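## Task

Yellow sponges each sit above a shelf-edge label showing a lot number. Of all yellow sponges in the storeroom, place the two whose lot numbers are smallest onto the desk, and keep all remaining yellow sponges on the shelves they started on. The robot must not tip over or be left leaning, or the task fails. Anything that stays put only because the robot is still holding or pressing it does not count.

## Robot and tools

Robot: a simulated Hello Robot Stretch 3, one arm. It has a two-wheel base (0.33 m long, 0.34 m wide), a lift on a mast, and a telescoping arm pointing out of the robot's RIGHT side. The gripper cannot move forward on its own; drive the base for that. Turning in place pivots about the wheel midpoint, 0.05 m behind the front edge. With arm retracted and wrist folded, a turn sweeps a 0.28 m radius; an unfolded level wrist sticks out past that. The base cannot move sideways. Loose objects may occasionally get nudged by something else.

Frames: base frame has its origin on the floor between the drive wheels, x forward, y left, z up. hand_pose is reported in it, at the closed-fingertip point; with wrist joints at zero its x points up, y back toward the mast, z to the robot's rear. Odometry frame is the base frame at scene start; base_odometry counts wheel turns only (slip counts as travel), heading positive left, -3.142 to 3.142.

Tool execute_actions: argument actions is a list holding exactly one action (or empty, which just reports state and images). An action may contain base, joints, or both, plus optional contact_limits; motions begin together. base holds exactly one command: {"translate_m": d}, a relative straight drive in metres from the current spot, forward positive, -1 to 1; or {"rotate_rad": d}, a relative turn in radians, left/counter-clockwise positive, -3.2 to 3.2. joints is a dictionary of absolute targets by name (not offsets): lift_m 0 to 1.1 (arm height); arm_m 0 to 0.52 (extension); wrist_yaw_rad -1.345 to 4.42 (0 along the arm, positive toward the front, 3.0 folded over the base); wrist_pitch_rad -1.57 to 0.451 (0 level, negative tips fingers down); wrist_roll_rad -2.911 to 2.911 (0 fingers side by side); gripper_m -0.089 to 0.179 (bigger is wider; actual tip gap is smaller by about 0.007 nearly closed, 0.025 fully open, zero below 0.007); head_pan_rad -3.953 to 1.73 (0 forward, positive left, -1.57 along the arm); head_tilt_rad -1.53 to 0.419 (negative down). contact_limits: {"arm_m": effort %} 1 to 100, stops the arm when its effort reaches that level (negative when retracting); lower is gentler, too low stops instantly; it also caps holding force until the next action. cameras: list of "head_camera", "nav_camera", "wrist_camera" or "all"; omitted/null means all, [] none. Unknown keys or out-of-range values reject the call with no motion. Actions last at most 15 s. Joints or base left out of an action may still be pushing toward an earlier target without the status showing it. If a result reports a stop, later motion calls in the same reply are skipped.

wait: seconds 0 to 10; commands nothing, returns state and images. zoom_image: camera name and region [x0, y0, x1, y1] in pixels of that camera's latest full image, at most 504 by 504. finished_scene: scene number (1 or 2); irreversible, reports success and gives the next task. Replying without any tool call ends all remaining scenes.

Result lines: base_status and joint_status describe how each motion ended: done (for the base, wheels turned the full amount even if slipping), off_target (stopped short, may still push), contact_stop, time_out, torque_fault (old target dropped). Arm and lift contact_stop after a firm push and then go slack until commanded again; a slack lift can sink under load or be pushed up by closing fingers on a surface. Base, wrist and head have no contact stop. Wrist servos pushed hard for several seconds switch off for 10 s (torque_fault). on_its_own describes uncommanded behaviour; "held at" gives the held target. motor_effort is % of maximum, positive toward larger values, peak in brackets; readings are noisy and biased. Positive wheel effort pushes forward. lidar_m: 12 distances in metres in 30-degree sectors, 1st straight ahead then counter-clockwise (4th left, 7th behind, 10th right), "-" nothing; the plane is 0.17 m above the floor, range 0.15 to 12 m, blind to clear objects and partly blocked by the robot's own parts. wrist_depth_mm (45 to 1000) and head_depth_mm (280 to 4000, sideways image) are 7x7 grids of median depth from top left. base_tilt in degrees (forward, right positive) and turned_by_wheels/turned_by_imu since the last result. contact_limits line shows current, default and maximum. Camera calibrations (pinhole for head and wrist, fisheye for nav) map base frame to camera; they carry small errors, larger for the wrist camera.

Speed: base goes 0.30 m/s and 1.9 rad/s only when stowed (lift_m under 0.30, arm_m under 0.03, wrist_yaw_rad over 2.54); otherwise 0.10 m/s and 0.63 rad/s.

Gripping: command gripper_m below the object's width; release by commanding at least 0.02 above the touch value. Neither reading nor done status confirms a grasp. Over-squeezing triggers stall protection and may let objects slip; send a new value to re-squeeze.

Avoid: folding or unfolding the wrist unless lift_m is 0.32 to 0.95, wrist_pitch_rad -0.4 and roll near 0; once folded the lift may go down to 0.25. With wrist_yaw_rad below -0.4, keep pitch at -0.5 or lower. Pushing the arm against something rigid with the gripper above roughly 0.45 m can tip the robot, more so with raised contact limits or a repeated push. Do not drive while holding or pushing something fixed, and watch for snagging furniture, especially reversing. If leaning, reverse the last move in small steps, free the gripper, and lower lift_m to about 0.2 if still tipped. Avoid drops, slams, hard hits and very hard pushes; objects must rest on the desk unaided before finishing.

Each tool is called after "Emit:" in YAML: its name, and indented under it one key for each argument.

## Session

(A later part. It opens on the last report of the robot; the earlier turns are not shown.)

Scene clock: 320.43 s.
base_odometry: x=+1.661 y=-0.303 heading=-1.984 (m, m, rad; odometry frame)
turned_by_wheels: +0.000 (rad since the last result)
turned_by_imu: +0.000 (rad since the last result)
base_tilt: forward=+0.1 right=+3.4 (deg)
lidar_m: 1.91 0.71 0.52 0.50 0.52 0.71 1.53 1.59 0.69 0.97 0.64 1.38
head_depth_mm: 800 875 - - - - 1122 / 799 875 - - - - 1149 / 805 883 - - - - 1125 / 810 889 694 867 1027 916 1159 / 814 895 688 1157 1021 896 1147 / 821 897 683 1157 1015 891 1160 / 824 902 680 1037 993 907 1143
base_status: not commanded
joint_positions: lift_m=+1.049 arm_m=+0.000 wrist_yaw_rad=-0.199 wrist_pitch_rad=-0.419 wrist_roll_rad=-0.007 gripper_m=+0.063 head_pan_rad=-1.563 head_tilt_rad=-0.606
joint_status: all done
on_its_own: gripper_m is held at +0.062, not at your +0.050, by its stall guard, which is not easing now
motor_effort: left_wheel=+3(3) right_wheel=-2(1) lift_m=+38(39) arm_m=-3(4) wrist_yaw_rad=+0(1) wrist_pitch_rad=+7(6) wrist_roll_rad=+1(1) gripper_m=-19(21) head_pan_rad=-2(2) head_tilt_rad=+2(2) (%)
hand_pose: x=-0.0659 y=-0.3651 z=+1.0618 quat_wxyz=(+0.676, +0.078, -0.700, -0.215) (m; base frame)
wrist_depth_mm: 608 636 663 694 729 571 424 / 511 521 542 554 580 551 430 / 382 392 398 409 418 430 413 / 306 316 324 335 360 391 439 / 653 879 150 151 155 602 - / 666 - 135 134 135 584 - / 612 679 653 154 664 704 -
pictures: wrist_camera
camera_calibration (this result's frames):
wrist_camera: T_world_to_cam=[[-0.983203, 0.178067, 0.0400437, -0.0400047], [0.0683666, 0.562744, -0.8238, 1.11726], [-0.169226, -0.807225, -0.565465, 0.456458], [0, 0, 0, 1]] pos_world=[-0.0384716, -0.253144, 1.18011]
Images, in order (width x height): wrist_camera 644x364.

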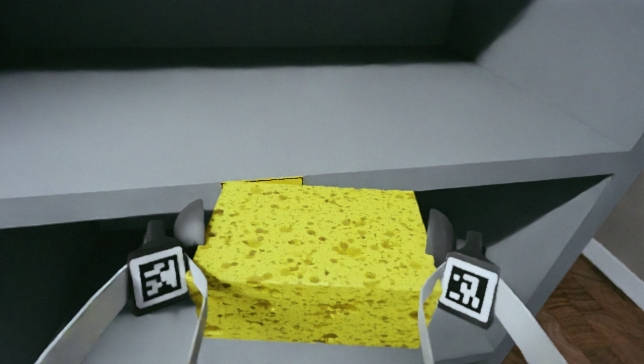

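Emit:
execute_actions:
  actions:
    - {"base":{"translate_m":-0.15},"joints":{"lift_m":0.9,"wrist_yaw_rad":1.4}}
  cameras: []

Emit:
execute_actions:
  actions:
    - {"base":{"translate_m":-0.6},"joints":{"lift_m":0.285,"wrist_yaw_rad":2.6}}
  cameras: ["wrist_camera"]

Emit:
execute_actions:
  actions:
    - {"base":{"translate_m":-0.18}}
  cameras: []

Emit:
execute_actions:
  actions:
    - {"base":{"rotate_rad":-1.59}}
  cameras: []

Emit:
execute_actions:
  actions:
    - {"base":{"translate_m":1.0}}
  cameras: []

Emit:
execute_actions:
  actions:
    - {"base":{"translate_m":0.88}}
  cameras: []

Emit:
execute_actions:
  actions:
    - {"base":{"rotate_rad":1.59}}
  cameras: []

Emit:
execute_actions:
  actions:
    - {"base":{"translate_m":0.4}}
  cameras: []

Emit:
execute_actions:
  actions:
    - {"base":{"translate_m":0.5},"joints":{"lift_m":0.8,"head_tilt_rad":-0.8}}
  cameras: ["nav_camera"]

Scene clock: 338.40 s.
base_odometry: x=+1.722 y=-0.166 heading=-1.984 (m, m, rad; odometry frame)
turned_by_wheels: +0.000 (rad since the last result)
turned_by_imu: +0.000 (rad since the last result)
base_tilt: forward=+0.0 right=+3.5 (deg)
lidar_m: 1.92 0.71 0.52 0.50 0.52 0.71 1.38 1.43 0.60 0.97 0.75 0.74
head_depth_mm: 798 888 711 586 982 - - / 802 888 705 1148 1040 - - / 806 884 699 1148 1033 - - / 810 886 694 1162 1026 889 - / 815 891 690 1165 996 887 1223 / 820 896 684 1153 1020 875 - / 818 899 680 1152 1014 885 -
base_status: done
joint_positions: lift_m=+0.901 arm_m=+0.000 wrist_yaw_rad=+1.398 wrist_pitch_rad=-0.419 wrist_roll_rad=-0.007 gripper_m=+0.063 head_pan_rad=-1.563 head_tilt_rad=-0.606
joint_status: all done
on_its_own: gripper_m is held at +0.062, not at your +0.050, by its stall guard, which is not easing now
motor_effort: left_wheel=+3(5) right_wheel=-1(6) lift_m=+11(34) arm_m=-3(2) wrist_yaw_rad=+2(2) wrist_pitch_rad=+6(6) wrist_roll_rad=+1(1) gripper_m=-20(18) head_pan_rad=-3(2) head_tilt_rad=+2(2) (%)
hand_pose: x=+0.1995 y=-0.1839 z=+0.9132 quat_wxyz=(+0.626, +0.556, -0.432, +0.334) (m; base frame)
wrist_depth_mm: - - - - - 497 389 / - - - - - 533 534 / - - - - - 581 602 / - - - - 792 636 693 / - - 150 151 154 703 747 / - - 136 134 135 629 632 / 948 - - 154 941 995 550
pictures: none
No camera images: the call's "cameras" was empty. Leave "cameras" out to get every camera's image.

Scene clock: 345.20 s.
base_odometry: x=+1.963 y=+0.383 heading=-1.984 (m, m, rad; odometry frame)
turned_by_wheels: +0.000 (rad since the last result)
turned_by_imu: -0.001 (rad since the last result)
base_tilt: forward=+0.1 right=+3.4 (deg)
lidar_m: 1.94 0.71 0.52 0.50 0.52 0.71 0.78 0.81 1.10 0.97 0.57 1.24
head_depth_mm: 2775 2822 2672 2265 1794 1468 1256 / 2815 3160 3035 2251 1767 1459 1241 / 2845 3167 3075 2239 1756 1463 1239 / 2902 3230 3028 2261 1762 1454 1231 / 2896 3158 3030 2192 1751 1451 1228 / 2867 2688 1041 1068 1117 1168 1171 / 667 689 708 732 755 883 1156
base_status: done
joint_positions: lift_m=+0.286 arm_m=+0.000 wrist_yaw_rad=+2.599 wrist_pitch_rad=-0.419 wrist_roll_rad=-0.007 gripper_m=+0.063 head_pan_rad=-1.563 head_tilt_rad=-0.606
joint_status: all done
on_its_own: gripper_m is held at +0.062, not at your +0.050, by its stall guard, which is not easing now
motor_effort: left_wheel=+4(13) right_wheel=-2(10) lift_m=+11(11) arm_m=-2(2) wrist_yaw_rad=+1(1) wrist_pitch_rad=+7(6) wrist_roll_rad=+1(1) gripper_m=-18(19) head_pan_rad=-3(1) head_tilt_rad=+2(2) (%)
hand_pose: x=+0.0946 y=+0.0467 z=+0.2981 quat_wxyz=(+0.328, +0.703, -0.042, +0.629) (m; base frame)
wrist_depth_mm: 426 472 534 613 737 877 - / 454 505 576 679 805 - - / 489 548 629 740 857 949 970 / 524 585 647 713 737 749 757 / 540 575 150 151 155 622 622 / 498 - 135 134 135 523 526 / - - 156 155 421 438 453
pictures: wrist_camera
camera_calibration (this result's frames):
wrist_camera: T_world_to_cam=[[0.865629, -0.499083, 0.0400385, -0.0682199], [-0.254341, -0.507198, -0.823445, 0.325864], [0.431275, 0.702614, -0.565982, 0.257042], [0, 0, 0, 1]] pos_world=[0.031078, -0.0493708, 0.416544]
Images, in order (width x height): wrist_camera 644x364.

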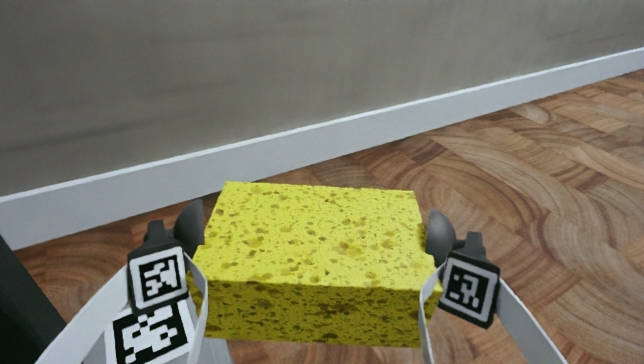

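Scene clock: 347.47 s.
base_odometry: x=+2.035 y=+0.548 heading=-1.984 (m, m, rad; odometry frame)
turned_by_wheels: +0.000 (rad since the last result)
turned_by_imu: +0.000 (rad since the last result)
base_tilt: forward=+0.1 right=+3.4 (deg)
lidar_m: 1.95 0.72 0.52 0.50 0.52 0.62 0.60 0.62 0.85 2.32 0.67 1.38
head_depth_mm: 2209 2125 2056 2011 1751 1466 1245 / 2855 3105 2916 2245 1789 1462 1243 / 2885 3155 3067 2250 1771 1470 1243 / 2856 3208 3012 2230 1757 1446 1235 / 2910 3236 3068 2209 1750 1452 1235 / 2900 3185 3012 2218 1748 1444 1226 / 2882 3183 2905 2121 1317 1336 1207
base_status: done
joint_positions: lift_m=+0.286 arm_m=+0.000 wrist_yaw_rad=+2.599 wrist_pitch_rad=-0.419 wrist_roll_rad=-0.007 gripper_m=+0.063 head_pan_rad=-1.563 head_tilt_rad=-0.606
joint_status: not commanded
on_its_own: gripper_m is held at +0.062, not at your +0.050, by its stall guard, which is not easing now
motor_effort: left_wheel=+3(11) right_wheel=-2(7) lift_m=+11(11) arm_m=-3(3) wrist_yaw_rad=+1(1) wrist_pitch_rad=+6(7) wrist_roll_rad=+1(1) gripper_m=-20(19) head_pan_rad=-3(2) head_tilt_rad=+2(2) (%)
hand_pose: x=+0.0946 y=+0.0467 z=+0.2981 quat_wxyz=(+0.328, +0.703, -0.042, +0.629) (m; base frame)
wrist_depth_mm: 427 473 533 615 723 897 - / 457 507 585 682 812 - - / 488 545 630 744 853 956 974 / 521 582 649 712 731 738 753 / 537 575 149 151 154 611 620 / 502 - 135 134 136 529 525 / - - 156 154 417 436 455
pictures: none
No camera images: the call's "cameras" was empty. Leave "cameras" out to get every camera's image.

Scene clock: 349.67 s.
base_odometry: x=+2.035 y=+0.548 heading=+2.709 (m, m, rad; odometry frame)
turned_by_wheels: -1.590 (rad since the last result)
turned_by_imu: -1.569 (rad since the last result)
base_tilt: forward=+0.0 right=+3.5 (deg)
lidar_m: 2.17 0.67 1.36 2.09 0.73 0.52 0.50 0.52 0.62 0.59 0.61 0.83
head_depth_mm: 477 529 594 677 784 939 1154 / 478 530 594 678 789 942 1160 / 480 533 600 680 791 947 1152 / 480 536 601 685 798 954 1153 / 483 536 602 685 799 955 1158 / 483 538 605 692 805 970 1165 / 484 538 607 692 809 968 1167
base_status: done
joint_positions: lift_m=+0.286 arm_m=+0.000 wrist_yaw_rad=+2.599 wrist_pitch_rad=-0.419 wrist_roll_rad=-0.007 gripper_m=+0.063 head_pan_rad=-1.563 head_tilt_rad=-0.605
joint_status: not commanded
on_its_own: gripper_m is held at +0.062, not at your +0.050, by its stall guard, which is not easing now
motor_effort: left_wheel=+3(14) right_wheel=-2(10) lift_m=+11(11) arm_m=-3(3) wrist_yaw_rad=+1(1) wrist_pitch_rad=+6(7) wrist_roll_rad=+1(1) gripper_m=-19(19) head_pan_rad=-2(3) head_tilt_rad=+2(2) (%)
hand_pose: x=+0.0946 y=+0.0467 z=+0.2981 quat_wxyz=(+0.328, +0.703, -0.042, +0.629) (m; base frame)
wrist_depth_mm: - - - - 673 797 - / - - - - 737 913 - / 856 865 891 865 826 937 978 / 677 698 700 721 721 746 766 / 564 592 150 152 155 607 614 / 502 - 135 134 135 529 525 / - - 155 154 421 439 452
pictures: none
No camera images: the call's "cameras" was empty. Leave "cameras" out to get every camera's image.

Scene clock: 354.67 s.
base_odometry: x=+1.127 y=+0.967 heading=+2.709 (m, m, rad; odometry frame)
turned_by_wheels: +0.000 (rad since the last result)
turned_by_imu: +0.004 (rad since the last result)
base_tilt: forward=+0.0 right=+3.5 (deg)
lidar_m: 2.15 1.96 2.65 0.45 0.46 0.63 1.51 0.83 0.60 0.58 0.60 0.82
head_depth_mm: 464 514 580 659 763 911 1135 / 465 519 580 663 769 918 1138 / 468 519 584 663 774 921 1144 / 468 520 585 668 776 926 1152 / 471 521 588 671 780 933 1148 / 471 524 591 672 783 936 1152 / 473 526 593 675 786 943 1150
base_status: done
joint_positions: lift_m=+0.286 arm_m=+0.000 wrist_yaw_rad=+2.599 wrist_pitch_rad=-0.419 wrist_roll_rad=-0.007 gripper_m=+0.063 head_pan_rad=-1.563 head_tilt_rad=-0.605
joint_status: not commanded
on_its_own: gripper_m is held at +0.062, not at your +0.050, by its stall guard, which is not easing now
motor_effort: left_wheel=+3(15) right_wheel=-2(5) lift_m=+11(11) arm_m=-3(3) wrist_yaw_rad=+1(0) wrist_pitch_rad=+6(6) wrist_roll_rad=+1(1) gripper_m=-19(19) head_pan_rad=-2(1) head_tilt_rad=+2(2) (%)
hand_pose: x=+0.0946 y=+0.0467 z=+0.2981 quat_wxyz=(+0.328, +0.703, -0.042, +0.629) (m; base frame)
wrist_depth_mm: 596 - - - - - - / 423 - - - - - - / 437 877 893 921 926 946 975 / 471 687 702 720 735 743 763 / 508 554 149 151 155 611 620 / 501 - 135 134 136 532 522 / - - 156 154 420 436 455
pictures: none
No camera images: the call's "cameras" was empty. Leave "cameras" out to get every camera's image.

Scene clock: 359.30 s.
base_odometry: x=+0.328 y=+1.336 heading=+2.710 (m, m, rad; odometry frame)
turned_by_wheels: +0.000 (rad since the last result)
turned_by_imu: +0.004 (rad since the last result)
base_tilt: forward=+0.1 right=+3.4 (deg)
lidar_m: 1.39 1.18 1.51 3.67 1.31 1.02 2.32 0.82 0.59 0.57 0.59 0.80
head_depth_mm: 456 506 568 646 752 892 1105 / 458 507 569 650 752 902 1121 / 459 511 573 653 757 903 1124 / 459 512 574 653 761 908 1136 / 448 498 560 640 766 917 1155 / 459 510 575 656 772 926 1149 / 460 512 577 659 777 931 1146
base_status: done
joint_positions: lift_m=+0.286 arm_m=+0.000 wrist_yaw_rad=+2.599 wrist_pitch_rad=-0.419 wrist_roll_rad=-0.007 gripper_m=+0.063 head_pan_rad=-1.563 head_tilt_rad=-0.605
joint_status: not commanded
on_its_own: gripper_m is held at +0.062, not at your +0.050, by its stall guard, which is not easing now
motor_effort: left_wheel=+2(15) right_wheel=-1(4) lift_m=+11(11) arm_m=-3(3) wrist_yaw_rad=+1(1) wrist_pitch_rad=+7(6) wrist_roll_rad=+1(1) gripper_m=-19(19) head_pan_rad=-3(2) head_tilt_rad=+2(2) (%)
hand_pose: x=+0.0946 y=+0.0467 z=+0.2981 quat_wxyz=(+0.328, +0.703, -0.042, +0.629) (m; base frame)
wrist_depth_mm: - - - - - - - / - - - - - - - / 854 853 898 892 920 960 972 / 678 681 696 708 729 753 751 / 571 598 149 152 154 613 625 / 499 - 135 134 135 532 524 / - - 155 154 421 435 455
pictures: none
No camera images: the call's "cameras" was empty. Leave "cameras" out to get every camera's image.

Scene clock: 361.50 s.
base_odometry: x=+0.328 y=+1.336 heading=-1.984 (m, m, rad; odometry frame)
turned_by_wheels: +1.590 (rad since the last result)
turned_by_imu: +1.570 (rad since the last result)
base_tilt: forward=+0.0 right=+3.4 (deg)
lidar_m: 3.44 1.29 1.02 2.16 0.81 0.59 0.57 0.59 0.82 1.39 1.18 1.52
head_depth_mm: 1159 1289 1447 1659 1721 1475 1246 / 1169 1296 1457 1655 1773 1468 1247 / 1172 1307 1474 1668 1760 1458 1245 / 1182 1310 1485 1680 1769 1463 1234 / 1185 1323 1495 1690 1765 1442 1233 / 1196 1328 1502 1714 1744 1446 1224 / 1210 1339 1507 1728 1750 1434 1224
base_status: done
joint_positions: lift_m=+0.286 arm_m=+0.000 wrist_yaw_rad=+2.599 wrist_pitch_rad=-0.419 wrist_roll_rad=-0.007 gripper_m=+0.063 head_pan_rad=-1.563 head_tilt_rad=-0.605
joint_status: not commanded
on_its_own: gripper_m is held at +0.062, not at your +0.050, by its stall guard, which is not easing now
motor_effort: left_wheel=-4(12) right_wheel=+4(12) lift_m=+11(11) arm_m=-3(3) wrist_yaw_rad=+1(1) wrist_pitch_rad=+7(7) wrist_roll_rad=+1(1) gripper_m=-19(20) head_pan_rad=-3(3) head_tilt_rad=+2(2) (%)
hand_pose: x=+0.0946 y=+0.0467 z=+0.2981 quat_wxyz=(+0.328, +0.703, -0.042, +0.629) (m; base frame)
wrist_depth_mm: - - - - - - - / - - - - - - - / 845 873 892 907 936 947 987 / 679 693 700 723 732 747 764 / 572 591 150 151 155 618 617 / 502 - 135 134 135 524 522 / - - 156 154 422 435 454
pictures: none
No camera images: the call's "cameras" was empty. Leave "cameras" out to get every camera's image.

Scene clock: 364.50 s.
base_odometry: x=+0.167 y=+0.969 heading=-1.984 (m, m, rad; odometry frame)
turned_by_wheels: +0.000 (rad since the last result)
turned_by_imu: +0.002 (rad since the last result)
base_tilt: forward=+0.0 right=+3.6 (deg)
lidar_m: 3.35 1.28 0.94 0.92 1.37 1.00 0.97 1.01 1.39 1.39 1.00 1.80
head_depth_mm: 1166 1297 1452 1664 1786 1471 1237 / 1171 1301 1458 1683 1780 1466 1250 / 1181 1312 1467 1666 1782 1466 1244 / 1189 1311 1487 1689 1754 1450 1231 / 1189 1322 1434 1700 1752 1458 1233 / 1198 1326 1307 974 1439 1412 1231 / 1204 1337 1300 964 1634 1428 1215
base_status: done
joint_positions: lift_m=+0.286 arm_m=+0.000 wrist_yaw_rad=+2.599 wrist_pitch_rad=-0.419 wrist_roll_rad=-0.007 gripper_m=+0.063 head_pan_rad=-1.563 head_tilt_rad=-0.605
joint_status: not commanded
on_its_own: gripper_m is held at +0.062, not at your +0.050, by its stall guard, which is not easing now
motor_effort: left_wheel=-4(12) right_wheel=+4(10) lift_m=+11(11) arm_m=-3(3) wrist_yaw_rad=+1(1) wrist_pitch_rad=+6(7) wrist_roll_rad=+1(1) gripper_m=-19(20) head_pan_rad=-3(2) head_tilt_rad=+2(2) (%)
hand_pose: x=+0.0946 y=+0.0467 z=+0.2981 quat_wxyz=(+0.328, +0.703, -0.042, +0.629) (m; base frame)
wrist_depth_mm: - 854 922 - - - - / - 956 - - - - - / 850 864 889 903 944 953 978 / 685 687 704 706 735 746 758 / 569 590 149 151 154 616 622 / 499 - 135 134 135 528 525 / - - 156 154 418 436 455
pictures: none
No camera images: the call's "cameras" was empty. Leave "cameras" out to get every camera's image.

Scene clock: 370.60 s.
base_odometry: x=-0.034 y=+0.511 heading=-1.984 (m, m, rad; odometry frame)
turned_by_wheels: +0.000 (rad since the last result)
turned_by_imu: +0.002 (rad since the last result)
base_tilt: forward=+0.1 right=+3.4 (deg)
lidar_m: 2.83 1.27 0.94 0.90 0.94 1.52 1.47 1.54 1.45 0.81 0.84 1.40
head_depth_mm: 1208 1327 964 855 1520 - - / 1223 1239 956 1664 1521 - 1137 / 1237 1234 954 1406 1505 - 1120 / 1238 1222 952 1660 1505 - - / 1252 1220 946 1218 1483 1329 1169 / 1256 1211 942 1645 1494 1296 1154 / 1258 1203 921 1047 1464 1299 1142
base_status: done
joint_positions: lift_m=+0.799 arm_m=+0.000 wrist_yaw_rad=+2.599 wrist_pitch_rad=-0.420 wrist_roll_rad=-0.007 gripper_m=+0.063 head_pan_rad=-1.563 head_tilt_rad=-0.790
joint_status: all done
on_its_own: gripper_m is held at +0.062, not at your +0.050, by its stall guard, which is not easing now
motor_effort: left_wheel=-5(15) right_wheel=+4(11) lift_m=+38(41) arm_m=-3(3) wrist_yaw_rad=+1(1) wrist_pitch_rad=+7(7) wrist_roll_rad=+1(1) gripper_m=-19(19) head_pan_rad=-2(3) head_tilt_rad=-3(15) (%)
hand_pose: x=+0.0946 y=+0.0467 z=+0.8116 quat_wxyz=(+0.328, +0.703, -0.042, +0.629) (m; base frame)
wrist_depth_mm: 740 821 940 - - - - / 791 880 - - - - - / 844 966 - - - - - / 912 - - - - - - / 976 - 150 151 155 - - / - - 135 134 135 - - / - 975 943 154 952 - -
pictures: nav_camera (sideways: a quarter turn counterclockwise sets it upright)
camera_calibration (this result's frames):
nav_camera: T_world_to_cam=[[0.0485324, -0.711546, 0.700962, -0.878466], [-0.9979, -0.0646798, 0.00343511, 0.0538954], [0.0428938, -0.699656, -0.713191, 0.884813], [0, 0, 0, 1]] pos_world=[0.0584633, -0.00251758, 1.24663]
Images, in order (width x height): nav_camera 672x504.

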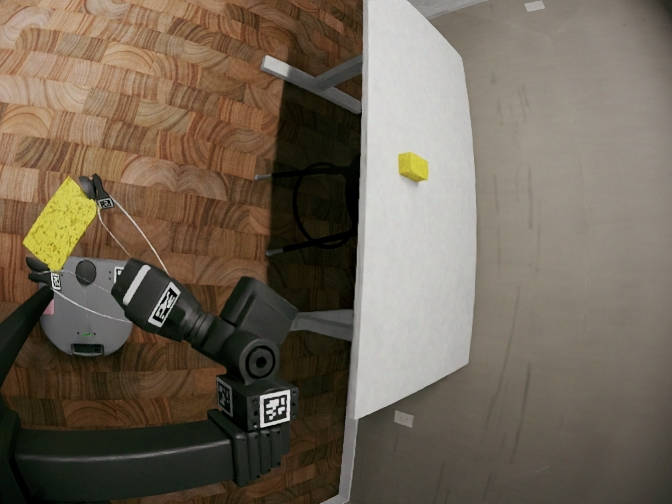

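Emit:
execute_actions:
  actions:
    - {"joints":{"wrist_yaw_rad":0,"arm_m":0.40}}
  cameras: []

Emit:
execute_actions:
  actions:
    - {"joints":{"lift_m":0.748}}

Scene clock: 391.67 s.
base_odometry: x=-0.034 y=+0.511 heading=-1.984 (m, m, rad; odometry frame)
turned_by_wheels: +0.000 (rad since the last result)
turned_by_imu: +0.001 (rad since the last result)
base_tilt: forward=+0.0 right=+3.5 (deg)
lidar_m: 2.84 1.27 0.94 0.90 0.94 1.53 1.47 1.53 1.45 0.81 0.84 1.40
head_depth_mm: 1219 1338 980 - - - - / 1223 1292 - 1517 1524 1316 1158 / 1231 1287 - 1407 1497 1308 1156 / 1235 1219 917 1654 1505 1313 1152 / 1247 1217 947 1216 1474 1308 1151 / 1259 1203 943 1655 1505 1301 1142 / 1258 1196 919 1042 1464 1308 1142
base_status: not commanded
joint_positions: lift_m=+0.799 arm_m=+0.400 wrist_yaw_rad=+0.001 wrist_pitch_rad=-0.420 wrist_roll_rad=-0.007 gripper_m=+0.063 head_pan_rad=-1.563 head_tilt_rad=-0.790
joint_status: all done
on_its_own: gripper_m is held at +0.062, not at your +0.050, by its stall guard, which is not easing now
motor_effort: left_wheel=-4(5) right_wheel=+4(4) lift_m=+38(38) arm_m=+4(0) wrist_yaw_rad=-1(2) wrist_pitch_rad=+7(6) wrist_roll_rad=+1(1) gripper_m=-19(18) head_pan_rad=-2(2) head_tilt_rad=-4(4) (%)
hand_pose: x=-0.0213 y=-0.7689 z=+0.8116 quat_wxyz=(+0.694, +0.148, -0.689, -0.147) (m; base frame)
wrist_depth_mm: 705 706 706 704 708 697 700 / 559 580 592 613 639 758 763 / 421 430 439 451 461 473 833 / 336 342 344 353 361 368 904 / 282 291 150 151 155 304 307 / 241 - 135 134 136 261 261 / 216 212 204 155 208 217 226
pictures: none
No camera images: the call's "cameras" was empty. Leave "cameras" out to get every camera's image.

Scene clock: 392.97 s.
base_odometry: x=-0.034 y=+0.511 heading=-1.984 (m, m, rad; odometry frame)
turned_by_wheels: +0.000 (rad since the last result)
turned_by_imu: +0.000 (rad since the last result)
base_tilt: forward=+0.1 right=+3.5 (deg)
lidar_m: 2.83 1.27 0.94 0.90 0.94 1.52 1.47 1.53 1.45 0.81 0.84 1.40
head_depth_mm: 1213 1337 962 835 1562 - - / 1229 1224 - 1518 1503 1286 1153 / 1232 1225 - 1448 1494 1316 1155 / 1238 1229 963 1641 1518 1314 1154 / 1248 1216 945 1225 1464 1306 1152 / 1260 1205 944 1643 1488 1301 1145 / 1260 1206 918 1043 1470 1301 1139
base_status: not commanded
joint_positions: lift_m=+0.749 arm_m=+0.400 wrist_yaw_rad=+0.001 wrist_pitch_rad=-0.420 wrist_roll_rad=-0.007 gripper_m=+0.063 head_pan_rad=-1.563 head_tilt_rad=-0.790
joint_status: all done
on_its_own: gripper_m is held at +0.062, not at your +0.050, by its stall guard, which is not easing now
motor_effort: left_wheel=-5(4) right_wheel=+4(4) lift_m=+11(34) arm_m=+4(3) wrist_yaw_rad=+0(1) wrist_pitch_rad=+7(7) wrist_roll_rad=+1(1) gripper_m=-19(19) head_pan_rad=-2(3) head_tilt_rad=-3(3) (%)
hand_pose: x=-0.0213 y=-0.7689 z=+0.7611 quat_wxyz=(+0.694, +0.148, -0.689, -0.147) (m; base frame)
wrist_depth_mm: 622 651 689 689 684 697 696 / 420 434 446 463 476 492 759 / 316 323 329 339 348 357 382 / 255 259 263 267 272 278 283 / 212 221 149 152 154 230 231 / 182 - 135 134 136 198 197 / 164 161 155 154 158 164 171
pictures: head_camera (sideways: a quarter turn clockwise sets it upright), nav_camera (sideways: a quarter turn counterclockwise sets it upright), wrist_camera
camera_calibration (this result's frames):
head_camera: T_world_to_cam=[[-0.0233304, 0.734711, -0.677979, 0.903707], [0.999646, 0.025811, -0.00642878, 0.00923701], [0.012776, -0.67789, -0.735053, 0.920554], [0, 0, 0, 1]] pos_world=[0.0000891202, -0.0401679, 1.28941]
nav_camera: T_world_to_cam=[[0.048533, -0.711628, 0.700878, -0.878357], [-0.9979, -0.0646802, 0.00342834, 0.0539043], [0.0428932, -0.699572, -0.713273, 0.884921], [0, 0, 0, 1]] pos_world=[0.0584633, -0.00251106, 1.24663]
wrist_camera: T_world_to_cam=[[-0.998979, -0.0209683, 0.0400252, -0.0655747], [-0.0448628, 0.565881, -0.823266, 1.09331], [-0.00538704, -0.82422, -0.566244, -0.0409648], [0, 0, 0, 1]] pos_world=[-0.0166797, -0.65382, 0.87951]
Images, in order (width x height): head_camera 896x504, nav_camera 672x504, wrist_camera 644x364.

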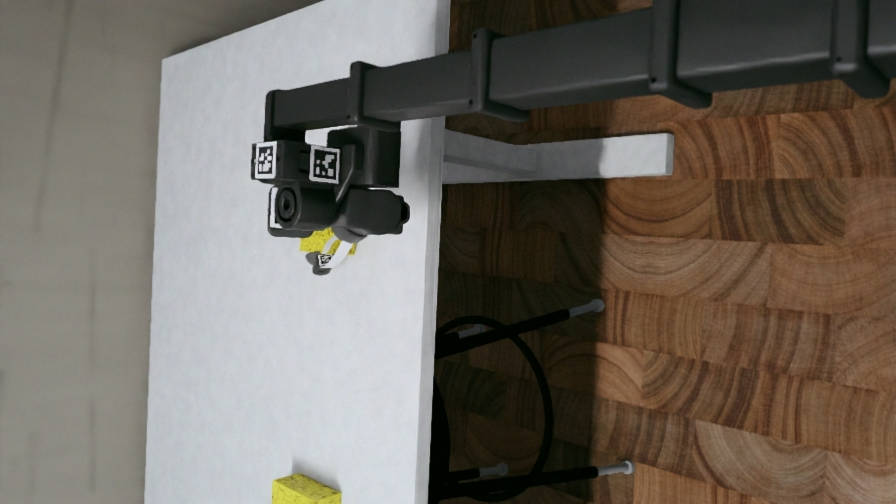

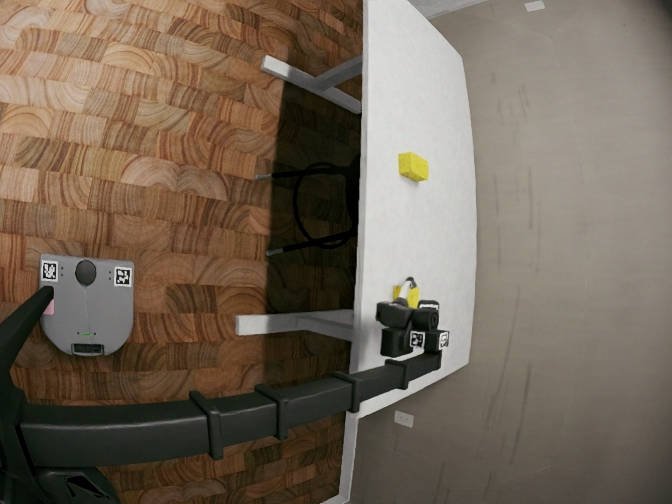

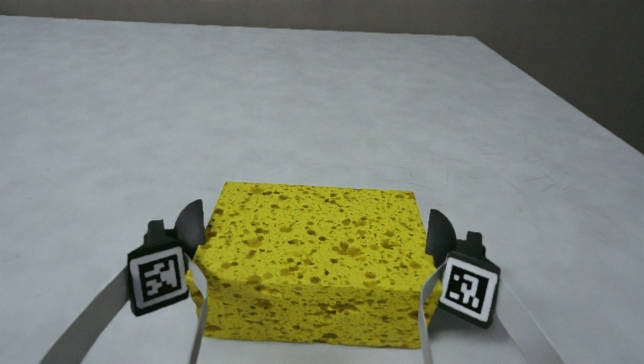

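Emit:
execute_actions:
  actions:
    - {"joints":{"gripper_m":0.179}}
  cameras: []

Emit:
execute_actions:
  actions:
    - {"joints":{"lift_m":0.82}}
  cameras: ["wrist_camera","nav_camera"]

Scene clock: 399.33 s.
base_odometry: x=-0.034 y=+0.511 heading=-1.984 (m, m, rad; odometry frame)
turned_by_wheels: +0.000 (rad since the last result)
turned_by_imu: +0.001 (rad since the last result)
base_tilt: forward=+0.0 right=+3.6 (deg)
lidar_m: 2.84 1.27 0.94 0.90 0.94 1.52 1.47 1.53 1.45 0.81 0.84 1.40
head_depth_mm: 1218 1339 967 831 1568 - - / 1225 1236 - 1510 1504 1290 1158 / 1227 1231 - 1463 1512 1310 1151 / 1239 1228 982 1643 1514 1312 1144 / 1243 1214 944 1222 1473 1301 1149 / 1258 1212 942 1643 1485 1301 1149 / 1261 1197 925 1044 1462 1298 1144
base_status: not commanded
joint_positions: lift_m=+0.749 arm_m=+0.400 wrist_yaw_rad=+0.001 wrist_pitch_rad=-0.420 wrist_roll_rad=-0.007 gripper_m=+0.179 head_pan_rad=-1.563 head_tilt_rad=-0.790
joint_status: all done
motor_effort: left_wheel=-5(4) right_wheel=+4(4) lift_m=+11(11) arm_m=+3(3) wrist_yaw_rad=-1(1) wrist_pitch_rad=+7(7) wrist_roll_rad=+1(1) gripper_m=+1(85) head_pan_rad=-2(2) head_tilt_rad=-3(3) (%)
hand_pose: x=-0.0213 y=-0.7689 z=+0.7611 quat_wxyz=(+0.694, +0.148, -0.689, -0.147) (m; base frame)
wrist_depth_mm: 626 656 687 681 687 699 691 / 417 434 443 458 476 488 755 / 316 324 331 339 347 355 385 / 254 259 263 268 274 278 283 / 219 215 161 158 171 230 231 / - 182 136 135 140 193 202 / 158 161 151 149 153 168 166
pictures: none
No camera images: the call's "cameras" was empty. Leave "cameras" out to get every camera's image.

Scene clock: 400.83 s.
base_odometry: x=-0.034 y=+0.511 heading=-1.984 (m, m, rad; odometry frame)
turned_by_wheels: +0.000 (rad since the last result)
turned_by_imu: +0.000 (rad since the last result)
base_tilt: forward=+0.0 right=+3.5 (deg)
lidar_m: 2.83 1.27 0.93 0.90 0.94 1.52 1.47 1.54 1.44 0.81 0.84 1.40
head_depth_mm: 1219 1336 991 - - - 1151 / 1221 1328 - 1658 1527 1319 1159 / 1236 1330 875 1405 1494 1316 1162 / 1241 1225 889 1666 1512 1303 1156 / 1252 1219 946 1216 1467 1304 1154 / 1258 1204 940 1640 1505 1304 1141 / 1252 1200 923 1044 1466 1296 1142
base_status: not commanded
joint_positions: lift_m=+0.819 arm_m=+0.400 wrist_yaw_rad=+0.001 wrist_pitch_rad=-0.420 wrist_roll_rad=-0.007 gripper_m=+0.179 head_pan_rad=-1.563 head_tilt_rad=-0.790
joint_status: all done
motor_effort: left_wheel=-5(5) right_wheel=+4(4) lift_m=+38(37) arm_m=+3(3) wrist_yaw_rad=-1(0) wrist_pitch_rad=+6(7) wrist_roll_rad=+1(1) gripper_m=+0(0) head_pan_rad=-2(2) head_tilt_rad=-3(3) (%)
hand_pose: x=-0.0213 y=-0.7689 z=+0.8316 quat_wxyz=(+0.694, +0.148, -0.689, -0.147) (m; base frame)
wrist_depth_mm: 718 716 713 693 704 701 694 / 609 631 657 682 702 759 763 / 463 466 481 488 509 539 852 / 368 376 382 389 396 402 927 / 318 313 317 321 326 334 339 / - 262 269 219 276 280 294 / 226 233 200 191 236 243 240
pictures: nav_camera (sideways: a quarter turn counterclockwise sets it upright), wrist_camera
camera_calibration (this result's frames):
nav_camera: T_world_to_cam=[[0.048533, -0.711628, 0.700878, -0.878357], [-0.9979, -0.0646801, 0.00342834, 0.0539043], [0.0428931, -0.699572, -0.713273, 0.884921], [0, 0, 0, 1]] pos_world=[0.0584633, -0.00251107, 1.24663]
wrist_camera: T_world_to_cam=[[-0.998979, -0.0209672, 0.0400253, -0.0683961], [-0.0448622, 0.565881, -0.823266, 1.15135], [-0.00538798, -0.82422, -0.566243, -0.00104517], [0, 0, 0, 1]] pos_world=[-0.0166798, -0.653821, 0.950011]
Images, in order (width x height): nav_camera 672x504, wrist_camera 644x364.

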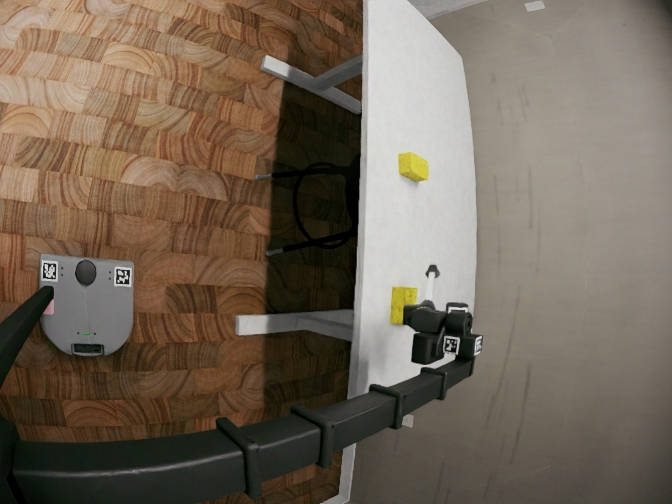

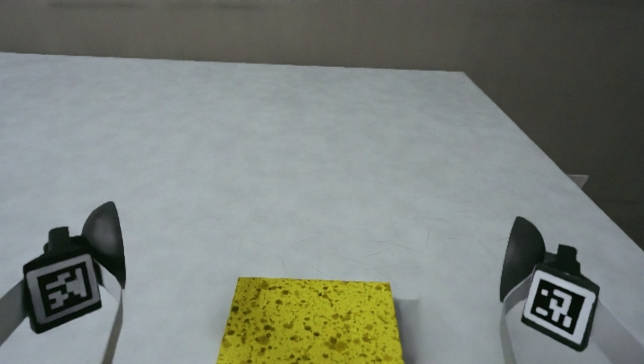

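Emit:
finished_scene:
  scene: 1

The scene is finished: the task was done.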